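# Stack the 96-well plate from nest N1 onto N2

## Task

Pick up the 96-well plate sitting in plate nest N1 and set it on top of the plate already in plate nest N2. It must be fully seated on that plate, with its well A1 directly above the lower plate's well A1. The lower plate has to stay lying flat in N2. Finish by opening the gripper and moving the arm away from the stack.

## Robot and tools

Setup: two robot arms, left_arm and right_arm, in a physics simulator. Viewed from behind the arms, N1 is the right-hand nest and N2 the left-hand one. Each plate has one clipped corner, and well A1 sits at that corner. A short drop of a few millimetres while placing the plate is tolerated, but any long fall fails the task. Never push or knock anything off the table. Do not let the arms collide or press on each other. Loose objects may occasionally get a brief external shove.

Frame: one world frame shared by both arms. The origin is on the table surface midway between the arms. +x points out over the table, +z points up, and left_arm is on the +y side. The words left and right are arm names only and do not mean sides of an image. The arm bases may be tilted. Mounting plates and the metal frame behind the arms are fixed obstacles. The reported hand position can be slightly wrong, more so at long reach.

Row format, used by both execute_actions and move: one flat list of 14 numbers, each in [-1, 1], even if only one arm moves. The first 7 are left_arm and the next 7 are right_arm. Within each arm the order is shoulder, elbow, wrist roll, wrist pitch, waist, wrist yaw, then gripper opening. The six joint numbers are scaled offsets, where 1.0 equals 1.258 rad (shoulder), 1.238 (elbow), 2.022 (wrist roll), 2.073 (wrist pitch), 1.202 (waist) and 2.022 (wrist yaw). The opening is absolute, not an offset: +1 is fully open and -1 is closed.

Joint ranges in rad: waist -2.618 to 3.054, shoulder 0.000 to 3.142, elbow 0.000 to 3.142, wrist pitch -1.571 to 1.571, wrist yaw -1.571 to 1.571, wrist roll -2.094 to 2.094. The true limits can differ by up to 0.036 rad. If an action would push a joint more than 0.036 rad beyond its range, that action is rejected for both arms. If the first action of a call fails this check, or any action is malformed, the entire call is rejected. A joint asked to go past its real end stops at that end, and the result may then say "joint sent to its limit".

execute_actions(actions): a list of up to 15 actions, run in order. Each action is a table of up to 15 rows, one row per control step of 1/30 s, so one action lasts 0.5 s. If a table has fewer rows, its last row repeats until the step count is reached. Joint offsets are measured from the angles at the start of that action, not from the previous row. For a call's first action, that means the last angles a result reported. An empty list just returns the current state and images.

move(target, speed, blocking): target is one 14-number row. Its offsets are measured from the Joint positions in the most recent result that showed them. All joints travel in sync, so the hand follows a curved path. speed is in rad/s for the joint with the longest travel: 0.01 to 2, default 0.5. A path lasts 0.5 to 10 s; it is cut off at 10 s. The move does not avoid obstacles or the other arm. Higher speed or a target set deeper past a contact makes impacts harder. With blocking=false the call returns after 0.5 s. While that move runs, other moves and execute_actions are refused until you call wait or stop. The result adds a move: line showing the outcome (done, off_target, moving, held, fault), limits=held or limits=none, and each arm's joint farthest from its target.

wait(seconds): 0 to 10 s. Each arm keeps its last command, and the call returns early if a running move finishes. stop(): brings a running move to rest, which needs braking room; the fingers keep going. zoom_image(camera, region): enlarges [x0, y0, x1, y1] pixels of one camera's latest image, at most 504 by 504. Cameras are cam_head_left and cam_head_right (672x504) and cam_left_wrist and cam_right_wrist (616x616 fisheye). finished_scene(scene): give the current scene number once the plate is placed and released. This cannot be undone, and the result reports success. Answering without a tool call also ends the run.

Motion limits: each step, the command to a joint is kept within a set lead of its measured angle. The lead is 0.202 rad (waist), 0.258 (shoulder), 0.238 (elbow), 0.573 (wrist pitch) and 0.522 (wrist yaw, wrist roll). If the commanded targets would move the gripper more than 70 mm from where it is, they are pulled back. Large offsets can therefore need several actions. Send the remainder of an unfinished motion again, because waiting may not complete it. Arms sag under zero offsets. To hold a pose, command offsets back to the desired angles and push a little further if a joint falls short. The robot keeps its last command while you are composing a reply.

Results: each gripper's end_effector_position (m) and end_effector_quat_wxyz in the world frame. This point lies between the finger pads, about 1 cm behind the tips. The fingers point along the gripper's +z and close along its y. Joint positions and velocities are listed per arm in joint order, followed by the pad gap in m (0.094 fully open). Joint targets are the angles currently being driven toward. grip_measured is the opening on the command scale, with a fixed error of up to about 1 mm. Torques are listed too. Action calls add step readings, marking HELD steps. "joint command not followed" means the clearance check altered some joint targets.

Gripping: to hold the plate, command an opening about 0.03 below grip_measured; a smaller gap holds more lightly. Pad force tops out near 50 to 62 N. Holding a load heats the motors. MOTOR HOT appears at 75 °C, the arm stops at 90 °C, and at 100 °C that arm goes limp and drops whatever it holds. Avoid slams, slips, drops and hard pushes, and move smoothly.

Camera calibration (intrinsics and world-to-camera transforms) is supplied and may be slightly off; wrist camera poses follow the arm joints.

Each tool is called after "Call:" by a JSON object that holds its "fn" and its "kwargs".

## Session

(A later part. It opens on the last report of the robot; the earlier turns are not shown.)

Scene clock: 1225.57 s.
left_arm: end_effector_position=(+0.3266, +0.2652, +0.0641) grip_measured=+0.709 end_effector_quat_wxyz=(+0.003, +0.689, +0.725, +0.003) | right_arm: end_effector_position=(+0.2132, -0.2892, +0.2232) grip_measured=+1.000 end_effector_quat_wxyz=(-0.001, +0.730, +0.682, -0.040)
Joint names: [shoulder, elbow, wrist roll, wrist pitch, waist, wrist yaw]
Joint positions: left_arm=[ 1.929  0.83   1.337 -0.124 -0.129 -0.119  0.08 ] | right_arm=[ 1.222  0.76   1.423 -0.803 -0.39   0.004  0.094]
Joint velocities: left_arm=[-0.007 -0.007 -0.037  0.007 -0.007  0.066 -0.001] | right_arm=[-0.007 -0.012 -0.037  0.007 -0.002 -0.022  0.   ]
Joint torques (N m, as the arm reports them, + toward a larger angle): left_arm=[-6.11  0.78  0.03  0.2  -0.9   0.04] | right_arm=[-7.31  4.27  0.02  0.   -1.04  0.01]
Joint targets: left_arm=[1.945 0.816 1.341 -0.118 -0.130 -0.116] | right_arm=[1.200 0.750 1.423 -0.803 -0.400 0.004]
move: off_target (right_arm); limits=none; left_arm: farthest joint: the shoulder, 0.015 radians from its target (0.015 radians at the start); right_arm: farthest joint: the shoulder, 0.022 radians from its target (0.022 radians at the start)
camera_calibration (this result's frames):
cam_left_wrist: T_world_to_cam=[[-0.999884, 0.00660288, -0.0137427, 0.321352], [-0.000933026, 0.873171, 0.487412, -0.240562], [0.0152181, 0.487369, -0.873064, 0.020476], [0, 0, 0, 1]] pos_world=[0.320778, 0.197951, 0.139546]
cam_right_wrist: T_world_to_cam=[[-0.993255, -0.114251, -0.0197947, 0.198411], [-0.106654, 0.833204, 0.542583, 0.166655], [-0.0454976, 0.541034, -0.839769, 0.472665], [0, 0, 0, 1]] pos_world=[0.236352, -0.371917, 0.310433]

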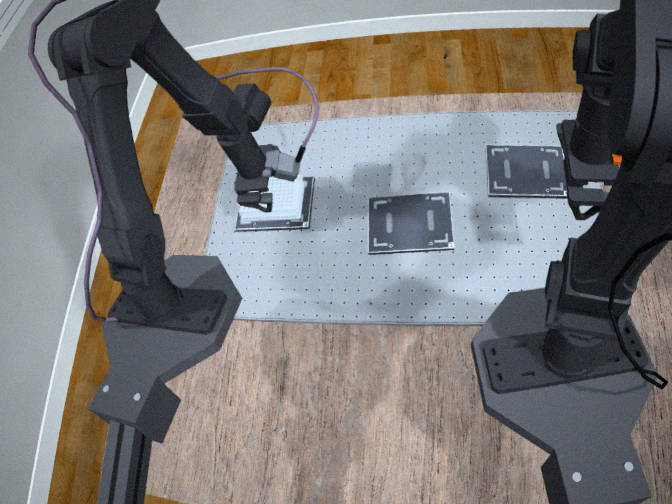

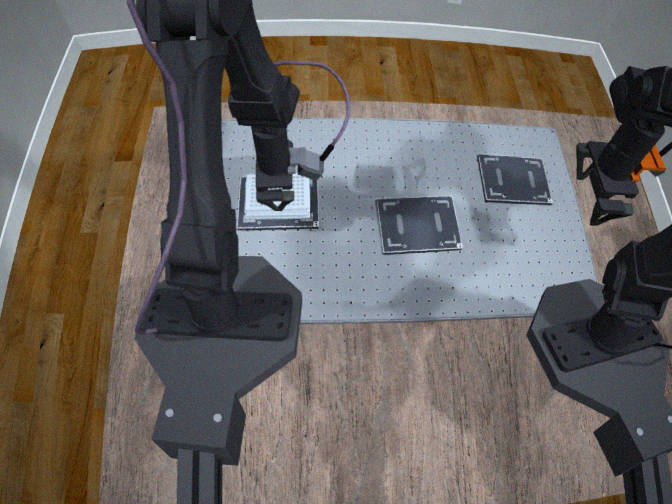

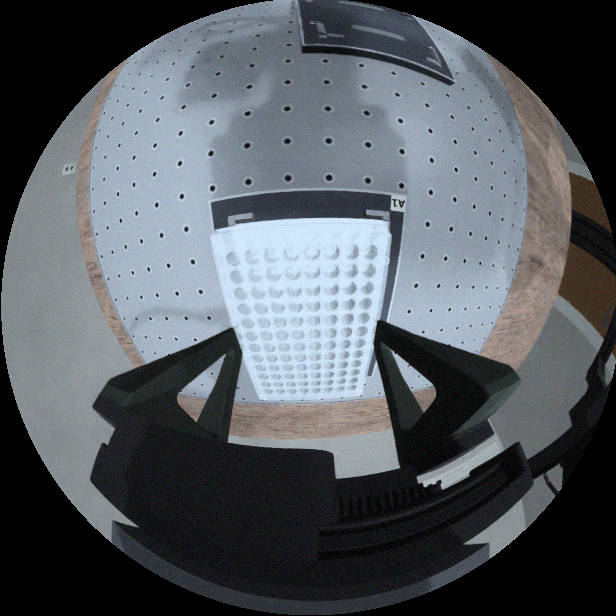

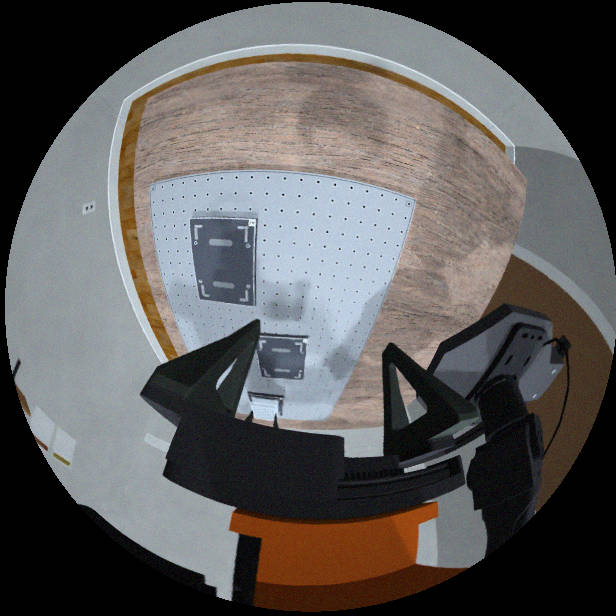

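Call:
{"fn": "execute_actions", "kwargs": {"actions": [[[0.021,-0.0113,0.002,0.002,-0.001,0.0015,0.67,-0.0175,-0.008,0,0,-0.008,0,1],[0.021,-0.0113,0.002,0.002,-0.001,0.0015,0.67,-0.0175,-0.008,0,0,-0.008,0,1],[0.0115,-0.0113,0.002,0.002,-0.001,0.0015,0.67,-0.0175,-0.008,0,0,-0.008,0,1]]]}}

Scene clock: 1230.53 s.
left_arm: end_effector_position=(+0.3240, +0.2654, +0.0611) grip_measured=+0.709 end_effector_quat_wxyz=(-0.000, +0.689, +0.725, +0.001) | right_arm: end_effector_position=(+0.2132, -0.2892, +0.2232) grip_measured=+1.000 end_effector_quat_wxyz=(-0.001, +0.730, +0.682, -0.040)
Joint names: [shoulder, elbow, wrist roll, wrist pitch, waist, wrist yaw]
Joint positions: left_arm=[ 1.941  0.83   1.337 -0.122 -0.129 -0.119  0.08 ] | right_arm=[ 1.222  0.76   1.423 -0.803 -0.39   0.004  0.094]
Joint velocities: left_arm=[-0.012  0.002  0.022 -0.095 -0.002  0.007  0.001] | right_arm=[-0.002  0.002  0.051 -0.037  0.012  0.051  0.   ]
Joint torques (N m, as the arm reports them, + toward a larger angle): left_arm=[-6.96  0.73  0.03  0.15 -0.89  0.04] | right_arm=[-7.31  4.25  0.    0.   -1.05  0.02]
Joint targets: left_arm=[1.944 0.816 1.341 -0.120 -0.130 -0.116] | right_arm=[1.200 0.750 1.423 -0.803 -0.400 0.004]
Step readings (joint positions):
0: left_arm=[1.929 0.830 1.337 -0.124 -0.129 -0.119] | right_arm=[1.222 0.760 1.423 -0.803 -0.390 0.004]
1: left_arm=[1.931 0.830 1.337 -0.123 -0.129 -0.119] | right_arm=[1.222 0.760 1.423 -0.803 -0.390 0.004]
2: left_arm=[1.935 0.830 1.337 -0.121 -0.129 -0.119] | right_arm=[1.222 0.760 1.423 -0.803 -0.390 0.004]
4: left_arm=[1.940 0.830 1.337 -0.122 -0.129 -0.119] | right_arm=[1.222 0.760 1.423 -0.803 -0.390 0.004]
8: left_arm=[1.941 0.830 1.337 -0.122 -0.129 -0.119] | right_arm=[1.222 0.760 1.423 -0.803 -0.390 0.004]
15: Joint positions above
camera_calibration (this result's frames):
cam_left_wrist: T_world_to_cam=[[-0.999957, 0.00765098, -0.00516517, 0.31795], [0.00415019, 0.872394, 0.488785, -0.240743], [0.00824575, 0.488743, -0.872389, 0.0197109], [0, 0, 0, 1]] pos_world=[0.318773, 0.197956, 0.136509]
cam_right_wrist: T_world_to_cam=[[-0.993255, -0.114251, -0.0197947, 0.198411], [-0.106654, 0.833204, 0.542583, 0.166655], [-0.0454976, 0.541034, -0.839769, 0.472665], [0, 0, 0, 1]] pos_world=[0.236352, -0.371917, 0.310433]

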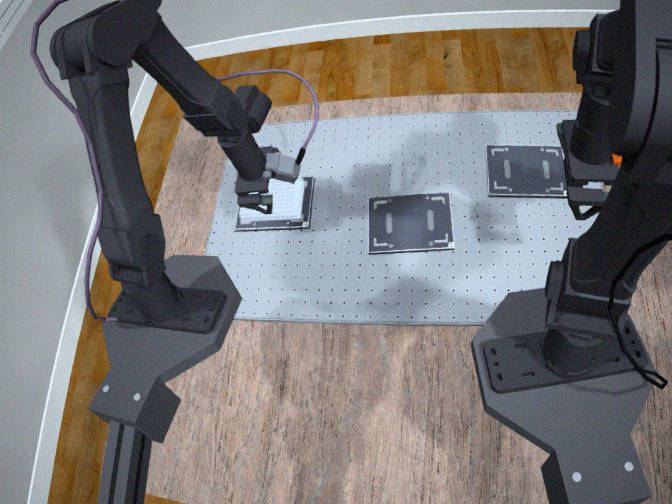

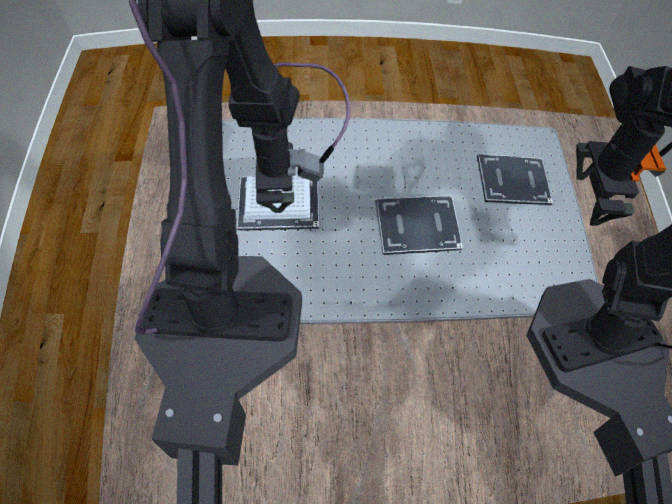

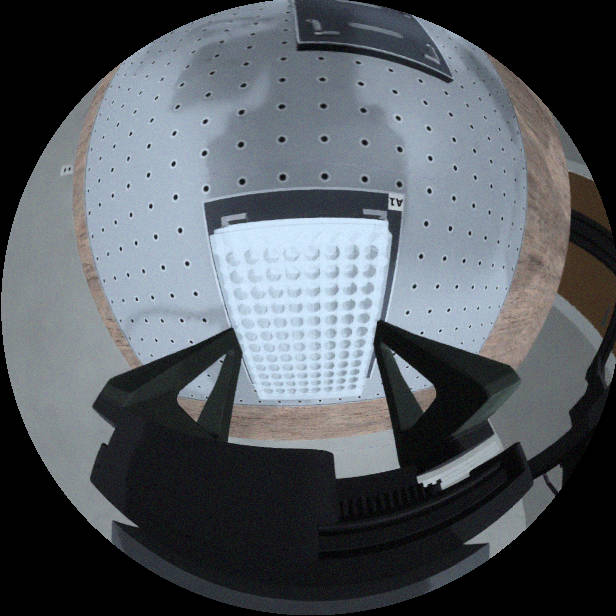

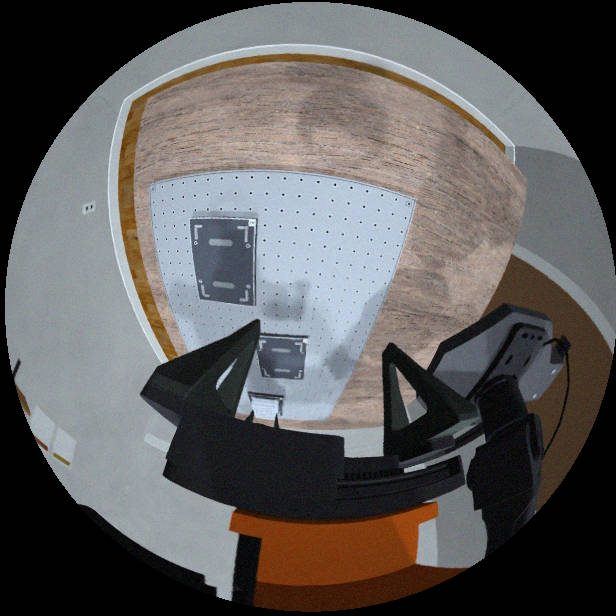

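Call:
{"fn": "execute_actions", "kwargs": {"actions": [[[0.019,-0.0113,0.002,0.005,-0.001,0.0015,0.67,-0.0175,-0.008,0,0,-0.008,0,1],[0.019,-0.0113,0.002,0.0065,-0.001,0.0015,0.67,-0.0175,-0.008,0,0,-0.008,0,1],[0.0105,-0.0113,0.002,0.0065,-0.001,0.0015,0.67,-0.0175,-0.008,0,0,-0.008,0,1]]]}}

Scene clock: 1238.67 s.
left_arm: end_effector_position=(+0.3236, +0.2654, +0.0604) grip_measured=+0.709 end_effector_quat_wxyz=(-0.001, +0.689, +0.725, +0.000) | right_arm: end_effector_position=(+0.2132, -0.2892, +0.2232) grip_measured=+1.000 end_effector_quat_wxyz=(-0.001, +0.730, +0.682, -0.040)
Joint names: [shoulder, elbow, wrist roll, wrist pitch, waist, wrist yaw]
Joint positions: left_arm=[ 1.944  0.83   1.337 -0.12  -0.129 -0.12   0.08 ] | right_arm=[ 1.222  0.76   1.423 -0.803 -0.39   0.004  0.094]
Joint velocities: left_arm=[ 0.002 -0.007 -0.066  0.037 -0.022  0.022 -0.001] | right_arm=[ 0.007 -0.012  0.051 -0.051 -0.007  0.066  0.   ]
Joint torques (N m, as the arm reports them, + toward a larger angle): left_arm=[-6.46  0.72  0.03  0.26 -0.92  0.04] | right_arm=[-7.32  4.27  0.01  0.   -1.06  0.01]
Joint targets: left_arm=[1.954 0.816 1.341 -0.108 -0.130 -0.116] | right_arm=[1.200 0.750 1.423 -0.803 -0.400 0.004]
Step readings (joint positions):
0: left_arm=[1.941 0.830 1.337 -0.122 -0.129 -0.119] | right_arm=[1.222 0.760 1.423 -0.803 -0.390 0.004]
1: left_arm=[1.942 0.830 1.337 -0.121 -0.129 -0.119] | right_arm=[1.222 0.760 1.423 -0.803 -0.390 0.004]
2: left_arm=[1.944 0.830 1.337 -0.120 -0.129 -0.120] | right_arm=[1.222 0.760 1.423 -0.803 -0.390 0.004]
4: left_arm=[1.944 0.830 1.337 -0.120 -0.129 -0.120] | right_arm=[1.222 0.760 1.423 -0.803 -0.390 0.004]
8: left_arm=[1.944 0.830 1.337 -0.120 -0.129 -0.120] | right_arm=[1.222 0.760 1.423 -0.803 -0.390 0.004]
15: Joint positions above
camera_calibration (this result's frames):
cam_left_wrist: T_world_to_cam=[[-0.999961, 0.00778873, -0.0041129, 0.317472], [0.00478041, 0.872109, 0.489288, -0.24061], [0.00739784, 0.48925, -0.872112, 0.0192067], [0, 0, 0, 1]] pos_world=[0.318468, 0.197969, 0.135784]
cam_right_wrist: T_world_to_cam=[[-0.993255, -0.114251, -0.0197947, 0.198411], [-0.106654, 0.833204, 0.542583, 0.166655], [-0.0454976, 0.541034, -0.839769, 0.472665], [0, 0, 0, 1]] pos_world=[0.236352, -0.371917, 0.310433]

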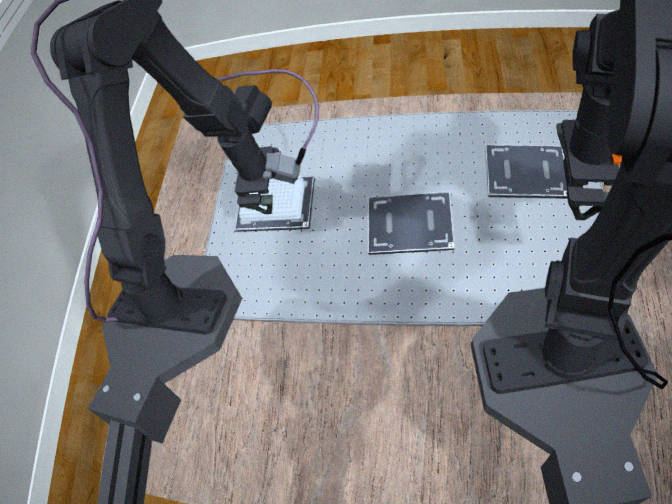

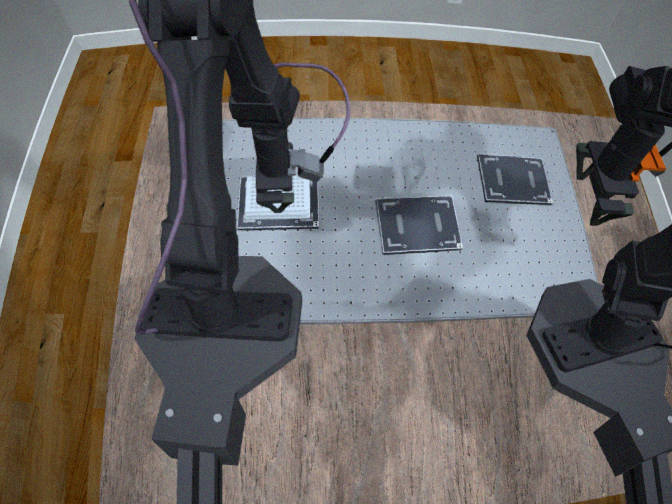

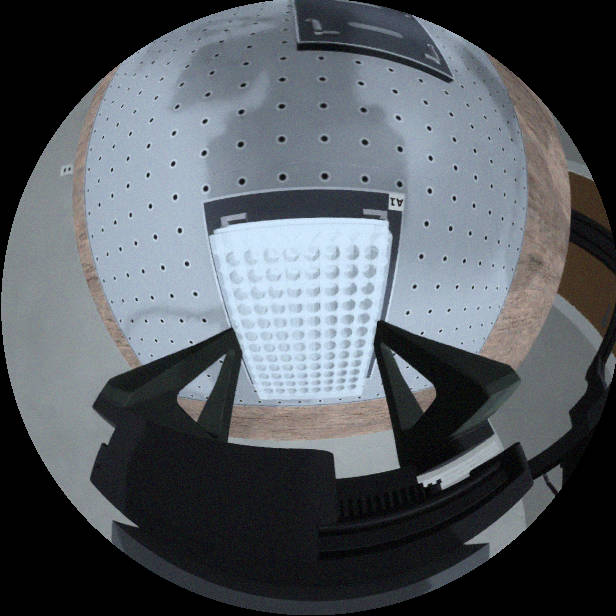

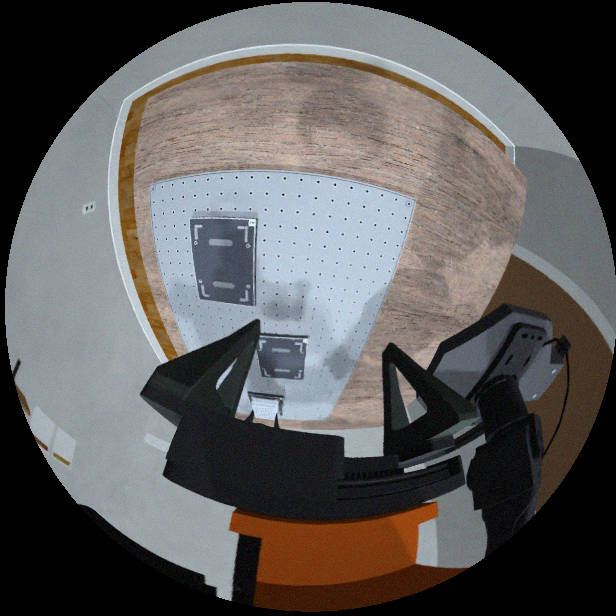

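Call:
{"fn": "zoom_image", "kwargs": {"camera": "cam_left_wrist", "region": [195, 180, 415, 290]}}

Call:
{"fn": "zoom_image", "kwargs": {"camera": "cam_left_wrist", "region": [204, 205, 254, 245]}}

Call:
{"fn": "zoom_image", "kwargs": {"camera": "cam_left_wrist", "region": [352, 200, 402, 240]}}

Region (195, 180, 415, 290) of cam_left_wrist's 616x616 image, scaled by 2.291, with more detail than that image has.

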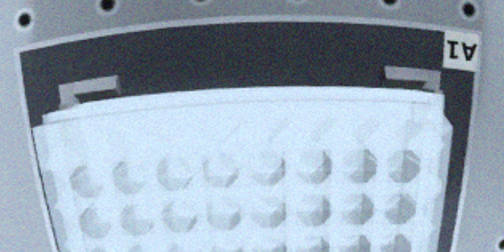

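Region (204, 205, 254, 245) of cam_left_wrist's 616x616 image, scaled by 10.080, with more detail than that image has; it fills the top 403 rows of this view, and the rest is white.

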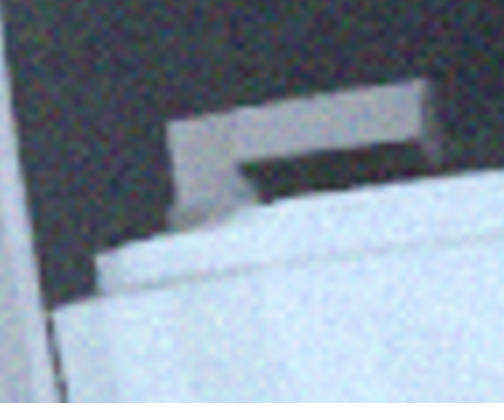

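Region (352, 200, 402, 240) of cam_left_wrist's 616x616 image, scaled by 10.080, with more detail than that image has; it fills the top 403 rows of this view, and the rest is white.

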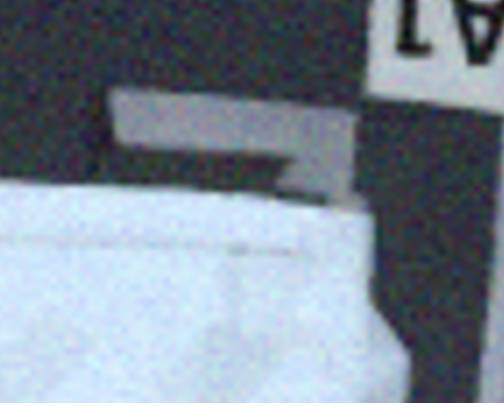

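Call:
{"fn": "zoom_image", "kwargs": {"camera": "cam_left_wrist", "region": [200, 220, 400, 410]}}

Region (200, 220, 400, 410) of cam_left_wrist's 616x616 image, scaled by 2.520, with more detail than that image has; it fills the top 479 rows of this view, and the rest is white.

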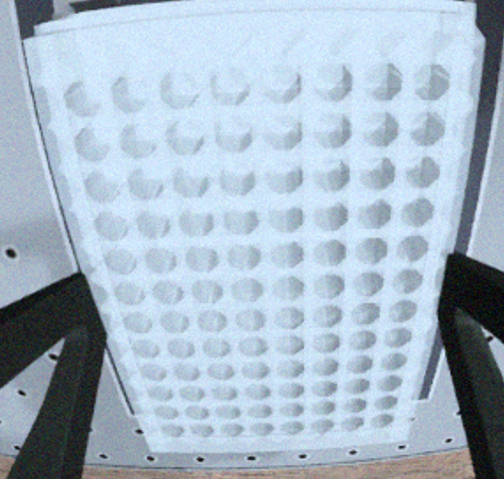

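Call:
{"fn": "zoom_image", "kwargs": {"camera": "cam_left_wrist", "region": [240, 340, 380, 410]}}

Call:
{"fn": "zoom_image", "kwargs": {"camera": "cam_left_wrist", "region": [210, 235, 390, 295]}}

Region (240, 340, 380, 410) of cam_left_wrist's 616x616 image, scaled by 3.600, with more detail than that image has.

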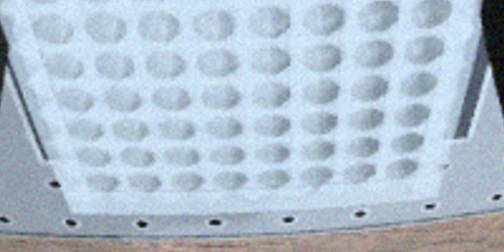

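Region (210, 235, 390, 295) of cam_left_wrist's 616x616 image, scaled by 2.800, with more detail than that image has.

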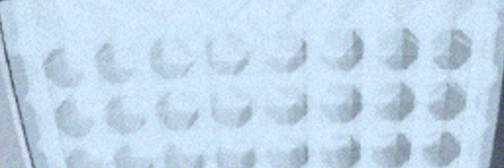

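Call:
{"fn": "zoom_image", "kwargs": {"camera": "cam_head_left", "region": [225, 165, 325, 240]}}

Call:
{"fn": "zoom_image", "kwargs": {"camera": "cam_head_right", "region": [230, 165, 330, 240]}}

Region (225, 165, 325, 240) of cam_head_left's 672x504 image, scaled by 5.040, with more detail than that image has; it fills the top 378 rows of this view, and the rest is white.

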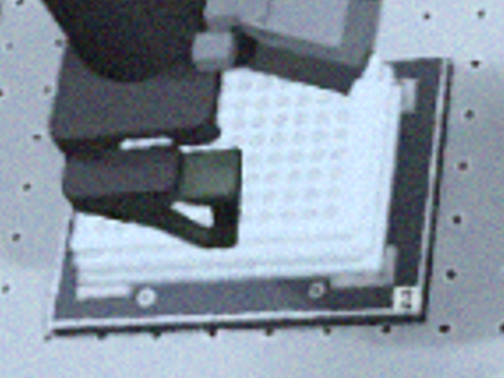

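Region (230, 165, 330, 240) of cam_head_right's 672x504 image, scaled by 5.040, with more detail than that image has; it fills the top 378 rows of this view, and the rest is white.

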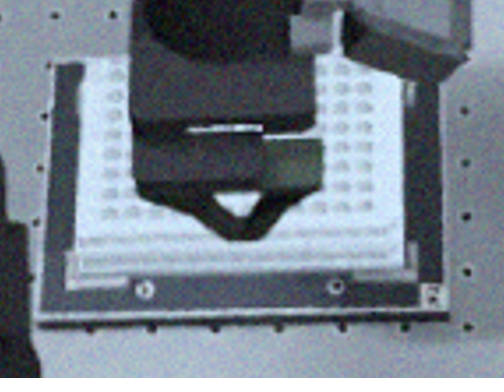

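Call:
{"fn": "zoom_image", "kwargs": {"camera": "cam_head_right", "region": [238, 204, 274, 228]}}

Call:
{"fn": "zoom_image", "kwargs": {"camera": "cam_head_right", "region": [290, 204, 326, 228]}}

Region (238, 204, 274, 228) of cam_head_right's 672x504 image, scaled by 14.000, with more detail than that image has.

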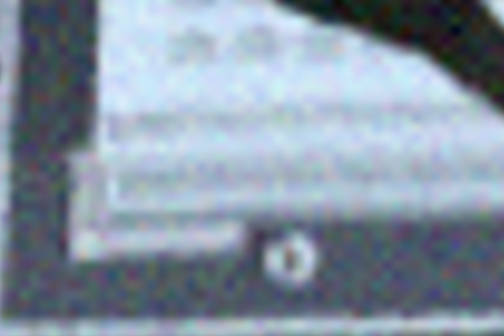

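Region (290, 204, 326, 228) of cam_head_right's 672x504 image, scaled by 14.000, with more detail than that image has.

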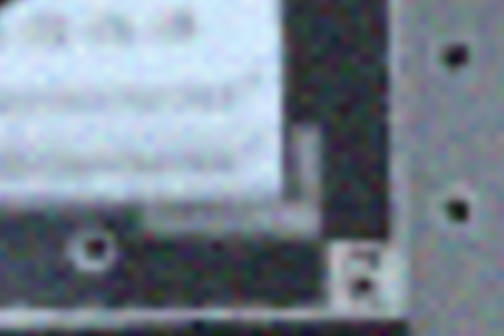

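Call:
{"fn": "execute_actions", "kwargs": {"actions": [[[0.008,-0.0113,0.002,0.002,-0.0175,0.0015,0.67,-0.0175,-0.008,0,0,-0.008,0,1],[0.008,-0.0113,0.002,0.002,-0.0175,0.0015,0.67,-0.0175,-0.008,0,0,-0.008,0,1],[0.008,-0.0113,0.002,0.002,-0.005,0.0015,0.67,-0.0175,-0.008,0,0,-0.008,0,1]]]}}

Scene clock: 1296.60 s.
left_arm: end_effector_position=(+0.3236, +0.2652, +0.0605) grip_measured=+0.709 end_effector_quat_wxyz=(-0.002, +0.690, +0.724, +0.002) | right_arm: end_effector_position=(+0.2132, -0.2892, +0.2232) grip_measured=+1.000 end_effector_quat_wxyz=(-0.001, +0.730, +0.682, -0.040)
Joint names: [shoulder, elbow, wrist roll, wrist pitch, waist, wrist yaw]
Joint positions: left_arm=[ 1.944  0.83   1.337 -0.12  -0.131 -0.124  0.08 ] | right_arm=[ 1.222  0.76   1.423 -0.803 -0.39   0.004  0.094]
Joint velocities: left_arm=[ 0.002 -0.002  0.007 -0.022 -0.007  0.007  0.001] | right_arm=[-0.002 -0.002  0.007 -0.022 -0.007 -0.022  0.   ]
Joint torques (N m, as the arm reports them, + toward a larger angle): left_arm=[-6.49  0.72  0.03  0.18 -1.05  0.08] | right_arm=[-7.32  4.27  0.02  0.   -1.06  0.02]
Joint targets: left_arm=[1.954 0.816 1.341 -0.116 -0.135 -0.117] | right_arm=[1.200 0.750 1.423 -0.803 -0.400 0.004]
Step readings (joint positions):
0: left_arm=[1.944 0.830 1.337 -0.120 -0.129 -0.120] | right_arm=[1.222 0.760 1.423 -0.803 -0.390 0.004]
1: left_arm=[1.944 0.830 1.337 -0.120 -0.129 -0.120] | right_arm=[1.222 0.760 1.423 -0.803 -0.390 0.004]
2: left_arm=[1.944 0.830 1.337 -0.120 -0.131 -0.122] | right_arm=[1.222 0.760 1.423 -0.803 -0.390 0.004]
4: left_arm=[1.944 0.830 1.337 -0.120 -0.131 -0.124] | right_arm=[1.222 0.760 1.423 -0.803 -0.390 0.004]
8: left_arm=[1.944 0.830 1.337 -0.120 -0.131 -0.124] | right_arm=[1.222 0.760 1.423 -0.803 -0.390 0.004]
15: Joint positions above
camera_calibration (this result's frames):
cam_left_wrist: T_world_to_cam=[[-0.999934, 0.0103091, -0.00498457, 0.316868], [0.00652196, 0.870526, 0.49208, -0.240782], [0.0094121, 0.492015, -0.870536, 0.0179154], [0, 0, 0, 1]] pos_world=[0.318249, 0.197525, 0.135659]
cam_right_wrist: T_world_to_cam=[[-0.993255, -0.114251, -0.0197947, 0.198411], [-0.106654, 0.833204, 0.542583, 0.166655], [-0.0454976, 0.541034, -0.839769, 0.472665], [0, 0, 0, 1]] pos_world=[0.236352, -0.371917, 0.310433]

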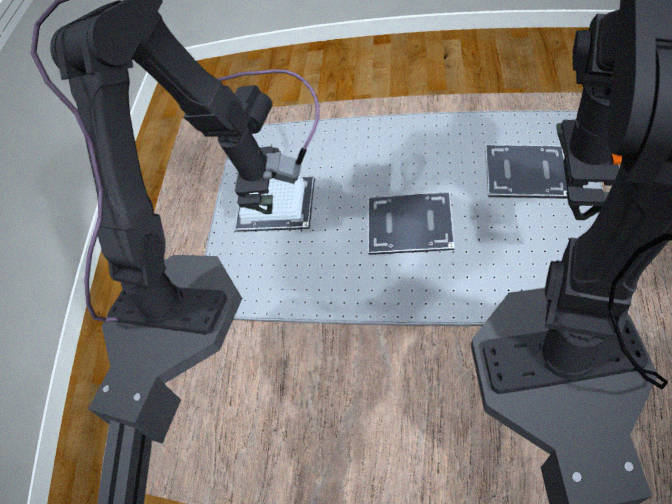

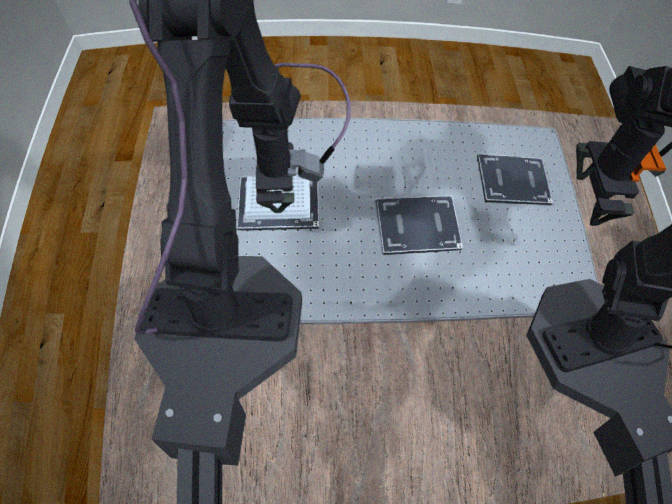

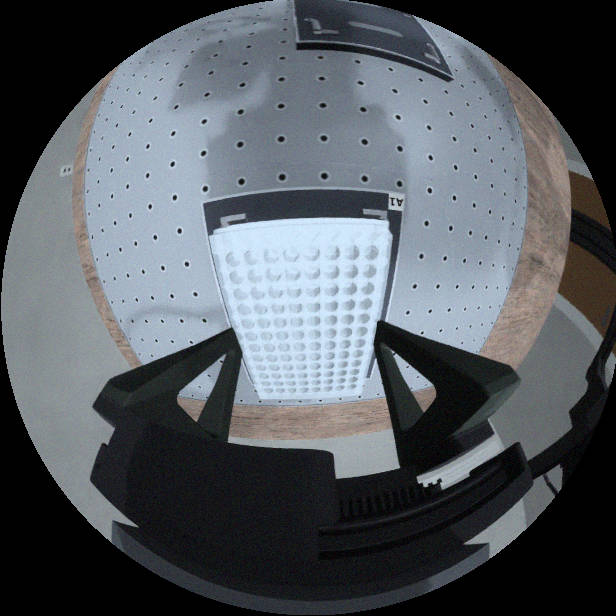

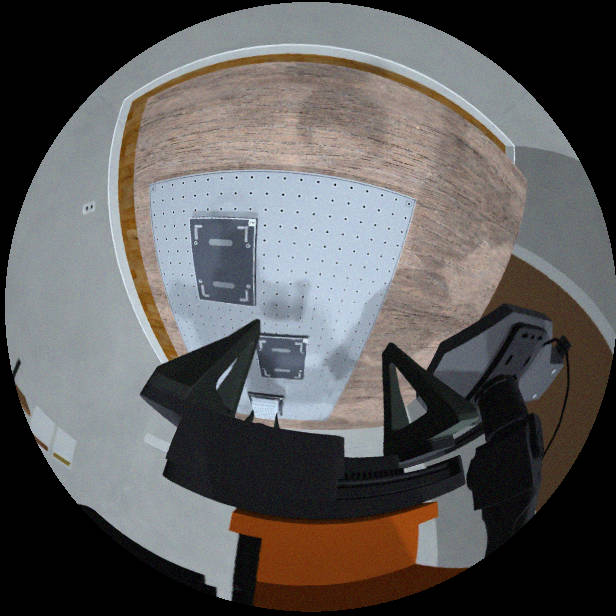

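Call:
{"fn": "zoom_image", "kwargs": {"camera": "cam_left_wrist", "region": [204, 205, 254, 245]}}

Call:
{"fn": "zoom_image", "kwargs": {"camera": "cam_left_wrist", "region": [352, 200, 402, 240]}}

Region (204, 205, 254, 245) of cam_left_wrist's 616x616 image, scaled by 10.080, with more detail than that image has; it fills the top 403 rows of this view, and the rest is white.

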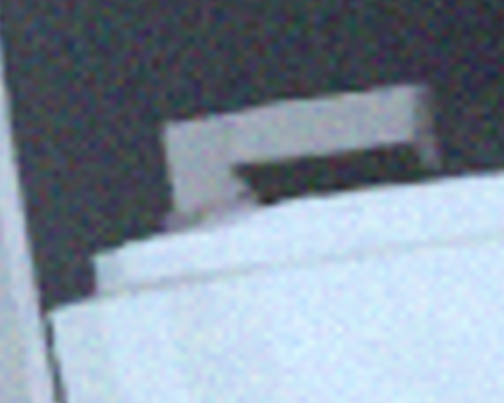

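Region (352, 200, 402, 240) of cam_left_wrist's 616x616 image, scaled by 10.080, with more detail than that image has; it fills the top 403 rows of this view, and the rest is white.

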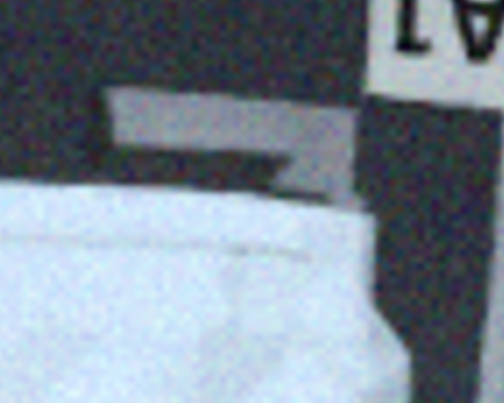

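Call:
{"fn": "move", "kwargs": {"target": [-0.039,-0.0113,0.002,-0.020,-0.002,0.004,0.67,-0.0175,-0.008,0,0,-0.008,0,1], "speed": 0.03}}

Scene clock: 1330.57 s.
left_arm: end_effector_position=(+0.3240, +0.2659, +0.0669) grip_measured=+0.709 end_effector_quat_wxyz=(-0.003, +0.690, +0.724, +0.001) | right_arm: end_effector_position=(+0.2132, -0.2892, +0.2232) grip_measured=+1.000 end_effector_quat_wxyz=(-0.001, +0.730, +0.682, -0.040)
Joint names: [shoulder, elbow, wrist roll, wrist pitch, waist, wrist yaw]
Joint positions: left_arm=[ 1.919  0.83   1.337 -0.147 -0.131 -0.124  0.08 ] | right_arm=[ 1.222  0.76   1.423 -0.803 -0.39   0.004  0.094]
Joint velocities: left_arm=[-0.012 -0.002 -0.037 -0.022 -0.022 -0.081 -0.   ] | right_arm=[-0.012  0.012  0.007 -0.051 -0.022  0.066  0.   ]
Joint torques (N m, as the arm reports them, + toward a larger angle): left_arm=[-8.86  0.82  0.03  0.   -0.98  0.08] | right_arm=[-7.33  4.28  0.01  0.   -1.05  0.01]
Joint targets: left_arm=[1.894 0.816 1.341 -0.161 -0.134 -0.116] | right_arm=[1.200 0.750 1.423 -0.803 -0.400 0.004]
move: off_target (left_arm, right_arm); limits=none; left_arm: farthest joint: the shoulder, 0.024 radians from its target (0.049 radians at the start); right_arm: farthest joint: the shoulder, 0.022 radians from its target (0.022 radians at the start)
camera_calibration (this result's frames):
cam_left_wrist: T_world_to_cam=[[-0.99994, 0.0105822, -0.00274679, 0.317047], [0.00785777, 0.870317, 0.492429, -0.244914], [0.00760159, 0.492378, -0.870348, 0.0235637], [0, 0, 0, 1]] pos_world=[0.318774, 0.198195, 0.141982]
cam_right_wrist: T_world_to_cam=[[-0.993255, -0.114251, -0.0197947, 0.198411], [-0.106654, 0.833204, 0.542583, 0.166655], [-0.0454976, 0.541034, -0.839769, 0.472665], [0, 0, 0, 1]] pos_world=[0.236352, -0.371917, 0.310433]

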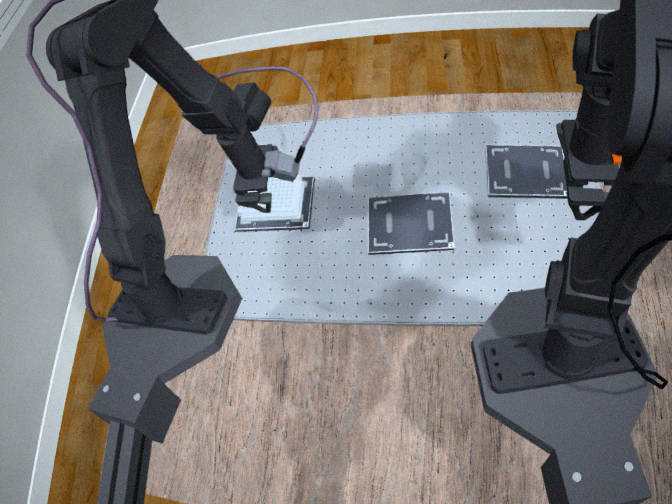

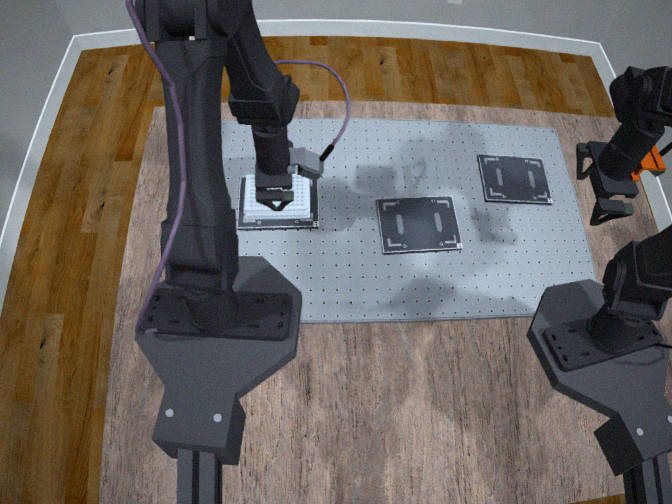

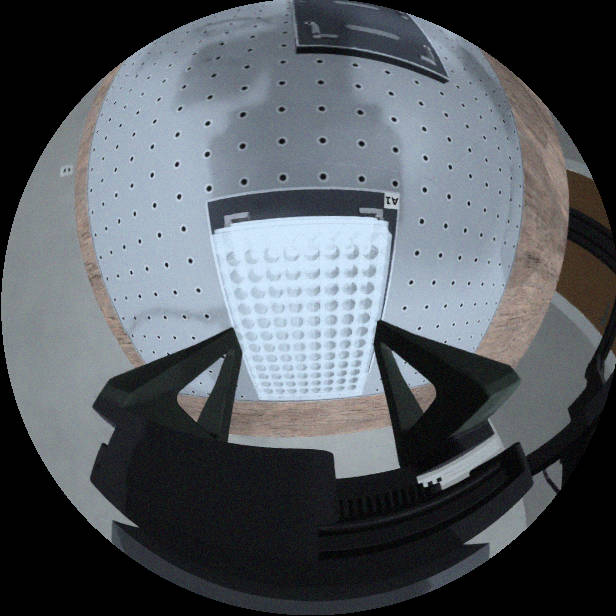

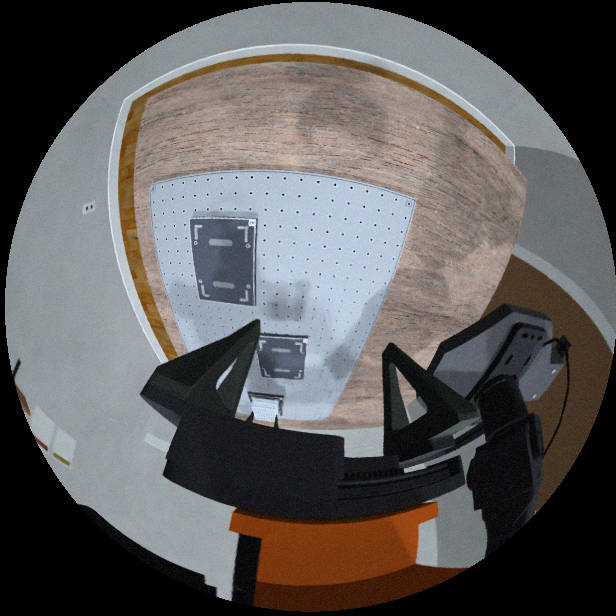

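Call:
{"fn": "zoom_image", "kwargs": {"camera": "cam_left_wrist", "region": [204, 205, 254, 245]}}

Call:
{"fn": "zoom_image", "kwargs": {"camera": "cam_left_wrist", "region": [352, 200, 402, 240]}}

Region (204, 205, 254, 245) of cam_left_wrist's 616x616 image, scaled by 10.080, with more detail than that image has; it fills the top 403 rows of this view, and the rest is white.

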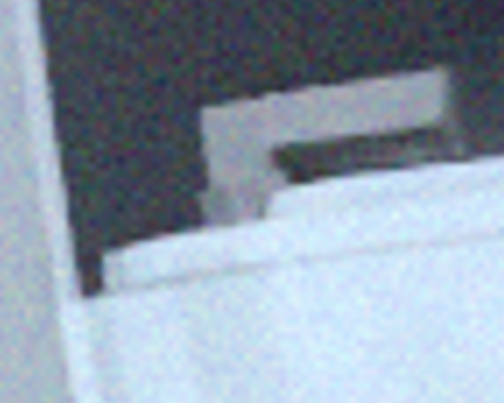

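Region (352, 200, 402, 240) of cam_left_wrist's 616x616 image, scaled by 10.080, with more detail than that image has; it fills the top 403 rows of this view, and the rest is white.

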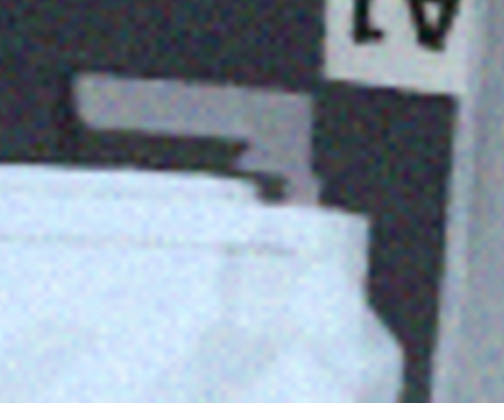

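Call:
{"fn": "zoom_image", "kwargs": {"camera": "cam_left_wrist", "region": [340, 195, 410, 265]}}

Call:
{"fn": "zoom_image", "kwargs": {"camera": "cam_left_wrist", "region": [195, 200, 265, 270]}}

Region (340, 195, 410, 265) of cam_left_wrist's 616x616 image, scaled by 7.200, with more detail than that image has.

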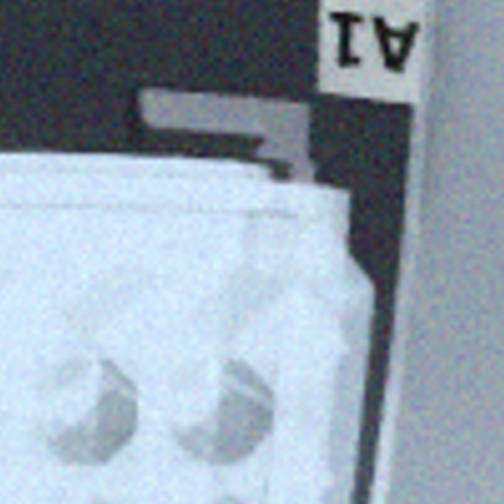

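Region (195, 200, 265, 270) of cam_left_wrist's 616x616 image, scaled by 7.200, with more detail than that image has.

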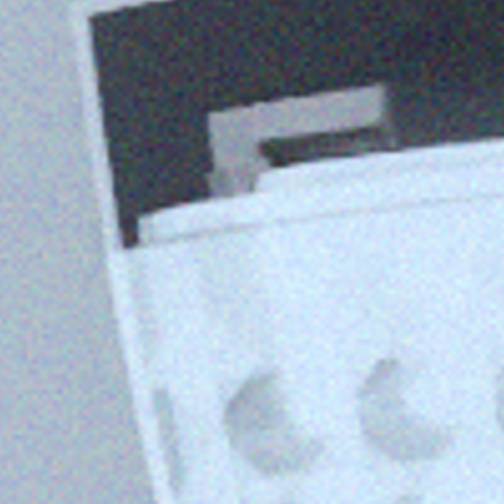

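Call:
{"fn": "execute_actions", "kwargs": {"actions": [[[-0.016,-0.0113,0.002,-0.011,-0.002,0.008,0.67,-0.0175,-0.008,0,0,-0.008,0,1],[-0.016,-0.0113,0.002,-0.011,-0.002,0.008,0.67,-0.0175,-0.008,0,0,-0.008,0,1],[-0.016,-0.0113,0.002,-0.0085,-0.002,0.004,0.67,-0.0175,-0.008,0,0,-0.008,0,1]]]}}

Scene clock: 1451.07 s.
left_arm: end_effector_position=(+0.3230, +0.2660, +0.0669) grip_measured=+0.709 end_effector_quat_wxyz=(-0.004, +0.690, +0.724, -0.000) | right_arm: end_effector_position=(+0.2132, -0.2892, +0.2232) grip_measured=+1.000 end_effector_quat_wxyz=(-0.001, +0.730, +0.682, -0.040)
Joint names: [shoulder, elbow, wrist roll, wrist pitch, waist, wrist yaw]
Joint positions: left_arm=[ 1.919  0.83   1.337 -0.151 -0.131 -0.123  0.08 ] | right_arm=[ 1.222  0.76   1.423 -0.803 -0.39   0.004  0.094]
Joint velocities: left_arm=[-0.002 -0.012  0.081  0.051 -0.002 -0.007  0.001] | right_arm=[-0.002 -0.007 -0.022 -0.022 -0.002  0.037  0.   ]
Joint torques (N m, as the arm reports them, + toward a larger angle): left_arm=[-8.54  0.82  0.03  0.   -0.98  0.07] | right_arm=[-7.31  4.27  0.01  0.   -1.05  0.01]
Joint targets: left_arm=[1.899 0.816 1.341 -0.164 -0.134 -0.116] | right_arm=[1.200 0.750 1.423 -0.803 -0.400 0.004]
Step readings (joint positions):
0: left_arm=[1.919 0.830 1.337 -0.147 -0.131 -0.124] | right_arm=[1.222 0.760 1.423 -0.803 -0.390 0.004]
1: left_arm=[1.919 0.830 1.337 -0.148 -0.131 -0.124] | right_arm=[1.222 0.760 1.423 -0.803 -0.390 0.004]
2: left_arm=[1.919 0.830 1.337 -0.149 -0.131 -0.123] | right_arm=[1.222 0.760 1.423 -0.803 -0.390 0.004]
4: left_arm=[1.919 0.830 1.337 -0.151 -0.131 -0.123] | right_arm=[1.222 0.760 1.423 -0.803 -0.390 0.004]
8: left_arm=[1.919 0.830 1.337 -0.151 -0.131 -0.123] | right_arm=[1.222 0.760 1.423 -0.803 -0.390 0.004]
15: Joint positions above
camera_calibration (this result's frames):
cam_left_wrist: T_world_to_cam=[[-0.999938, 0.0110759, 0.00148948, 0.315586], [0.0103735, 0.870302, 0.492409, -0.245767], [0.00415757, 0.492393, -0.870363, 0.024657], [0, 0, 0, 1]] pos_world=[0.318014, 0.198255, 0.142008]
cam_right_wrist: T_world_to_cam=[[-0.993255, -0.114251, -0.0197947, 0.198411], [-0.106654, 0.833204, 0.542583, 0.166655], [-0.0454976, 0.541034, -0.839769, 0.472665], [0, 0, 0, 1]] pos_world=[0.236352, -0.371917, 0.310433]

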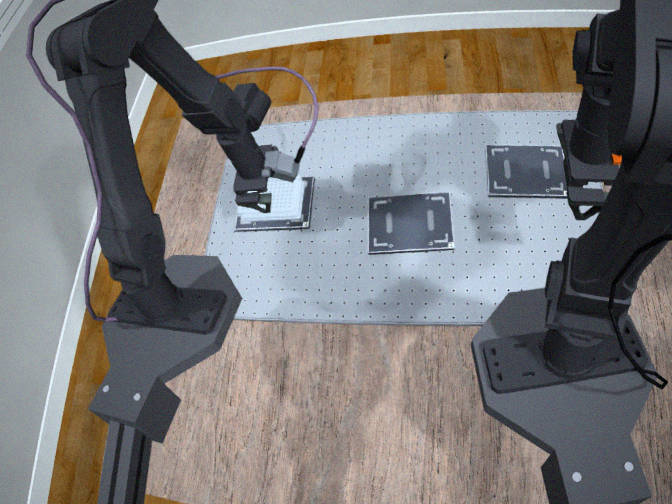

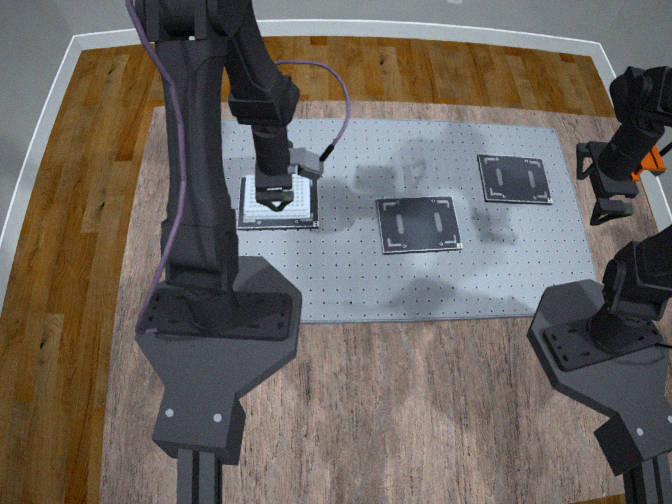

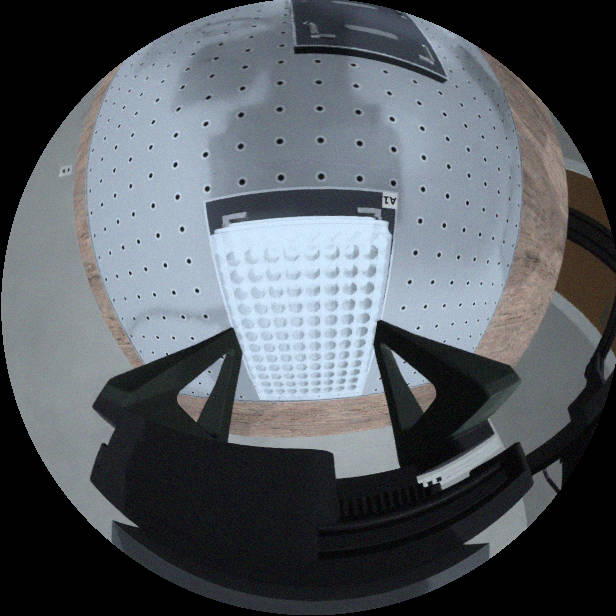

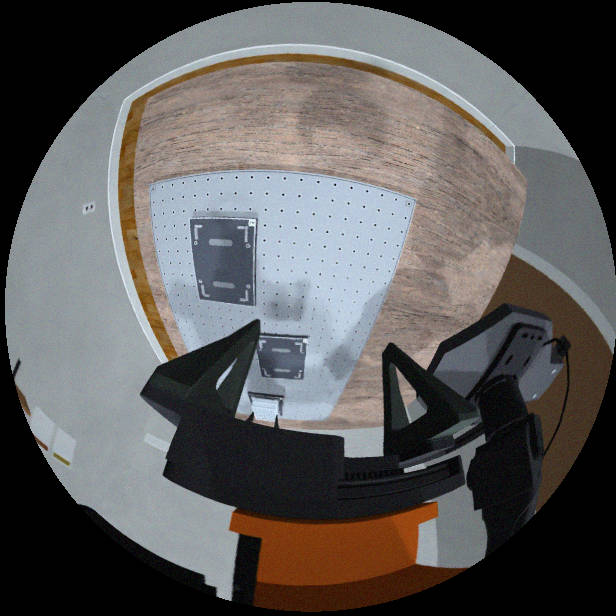

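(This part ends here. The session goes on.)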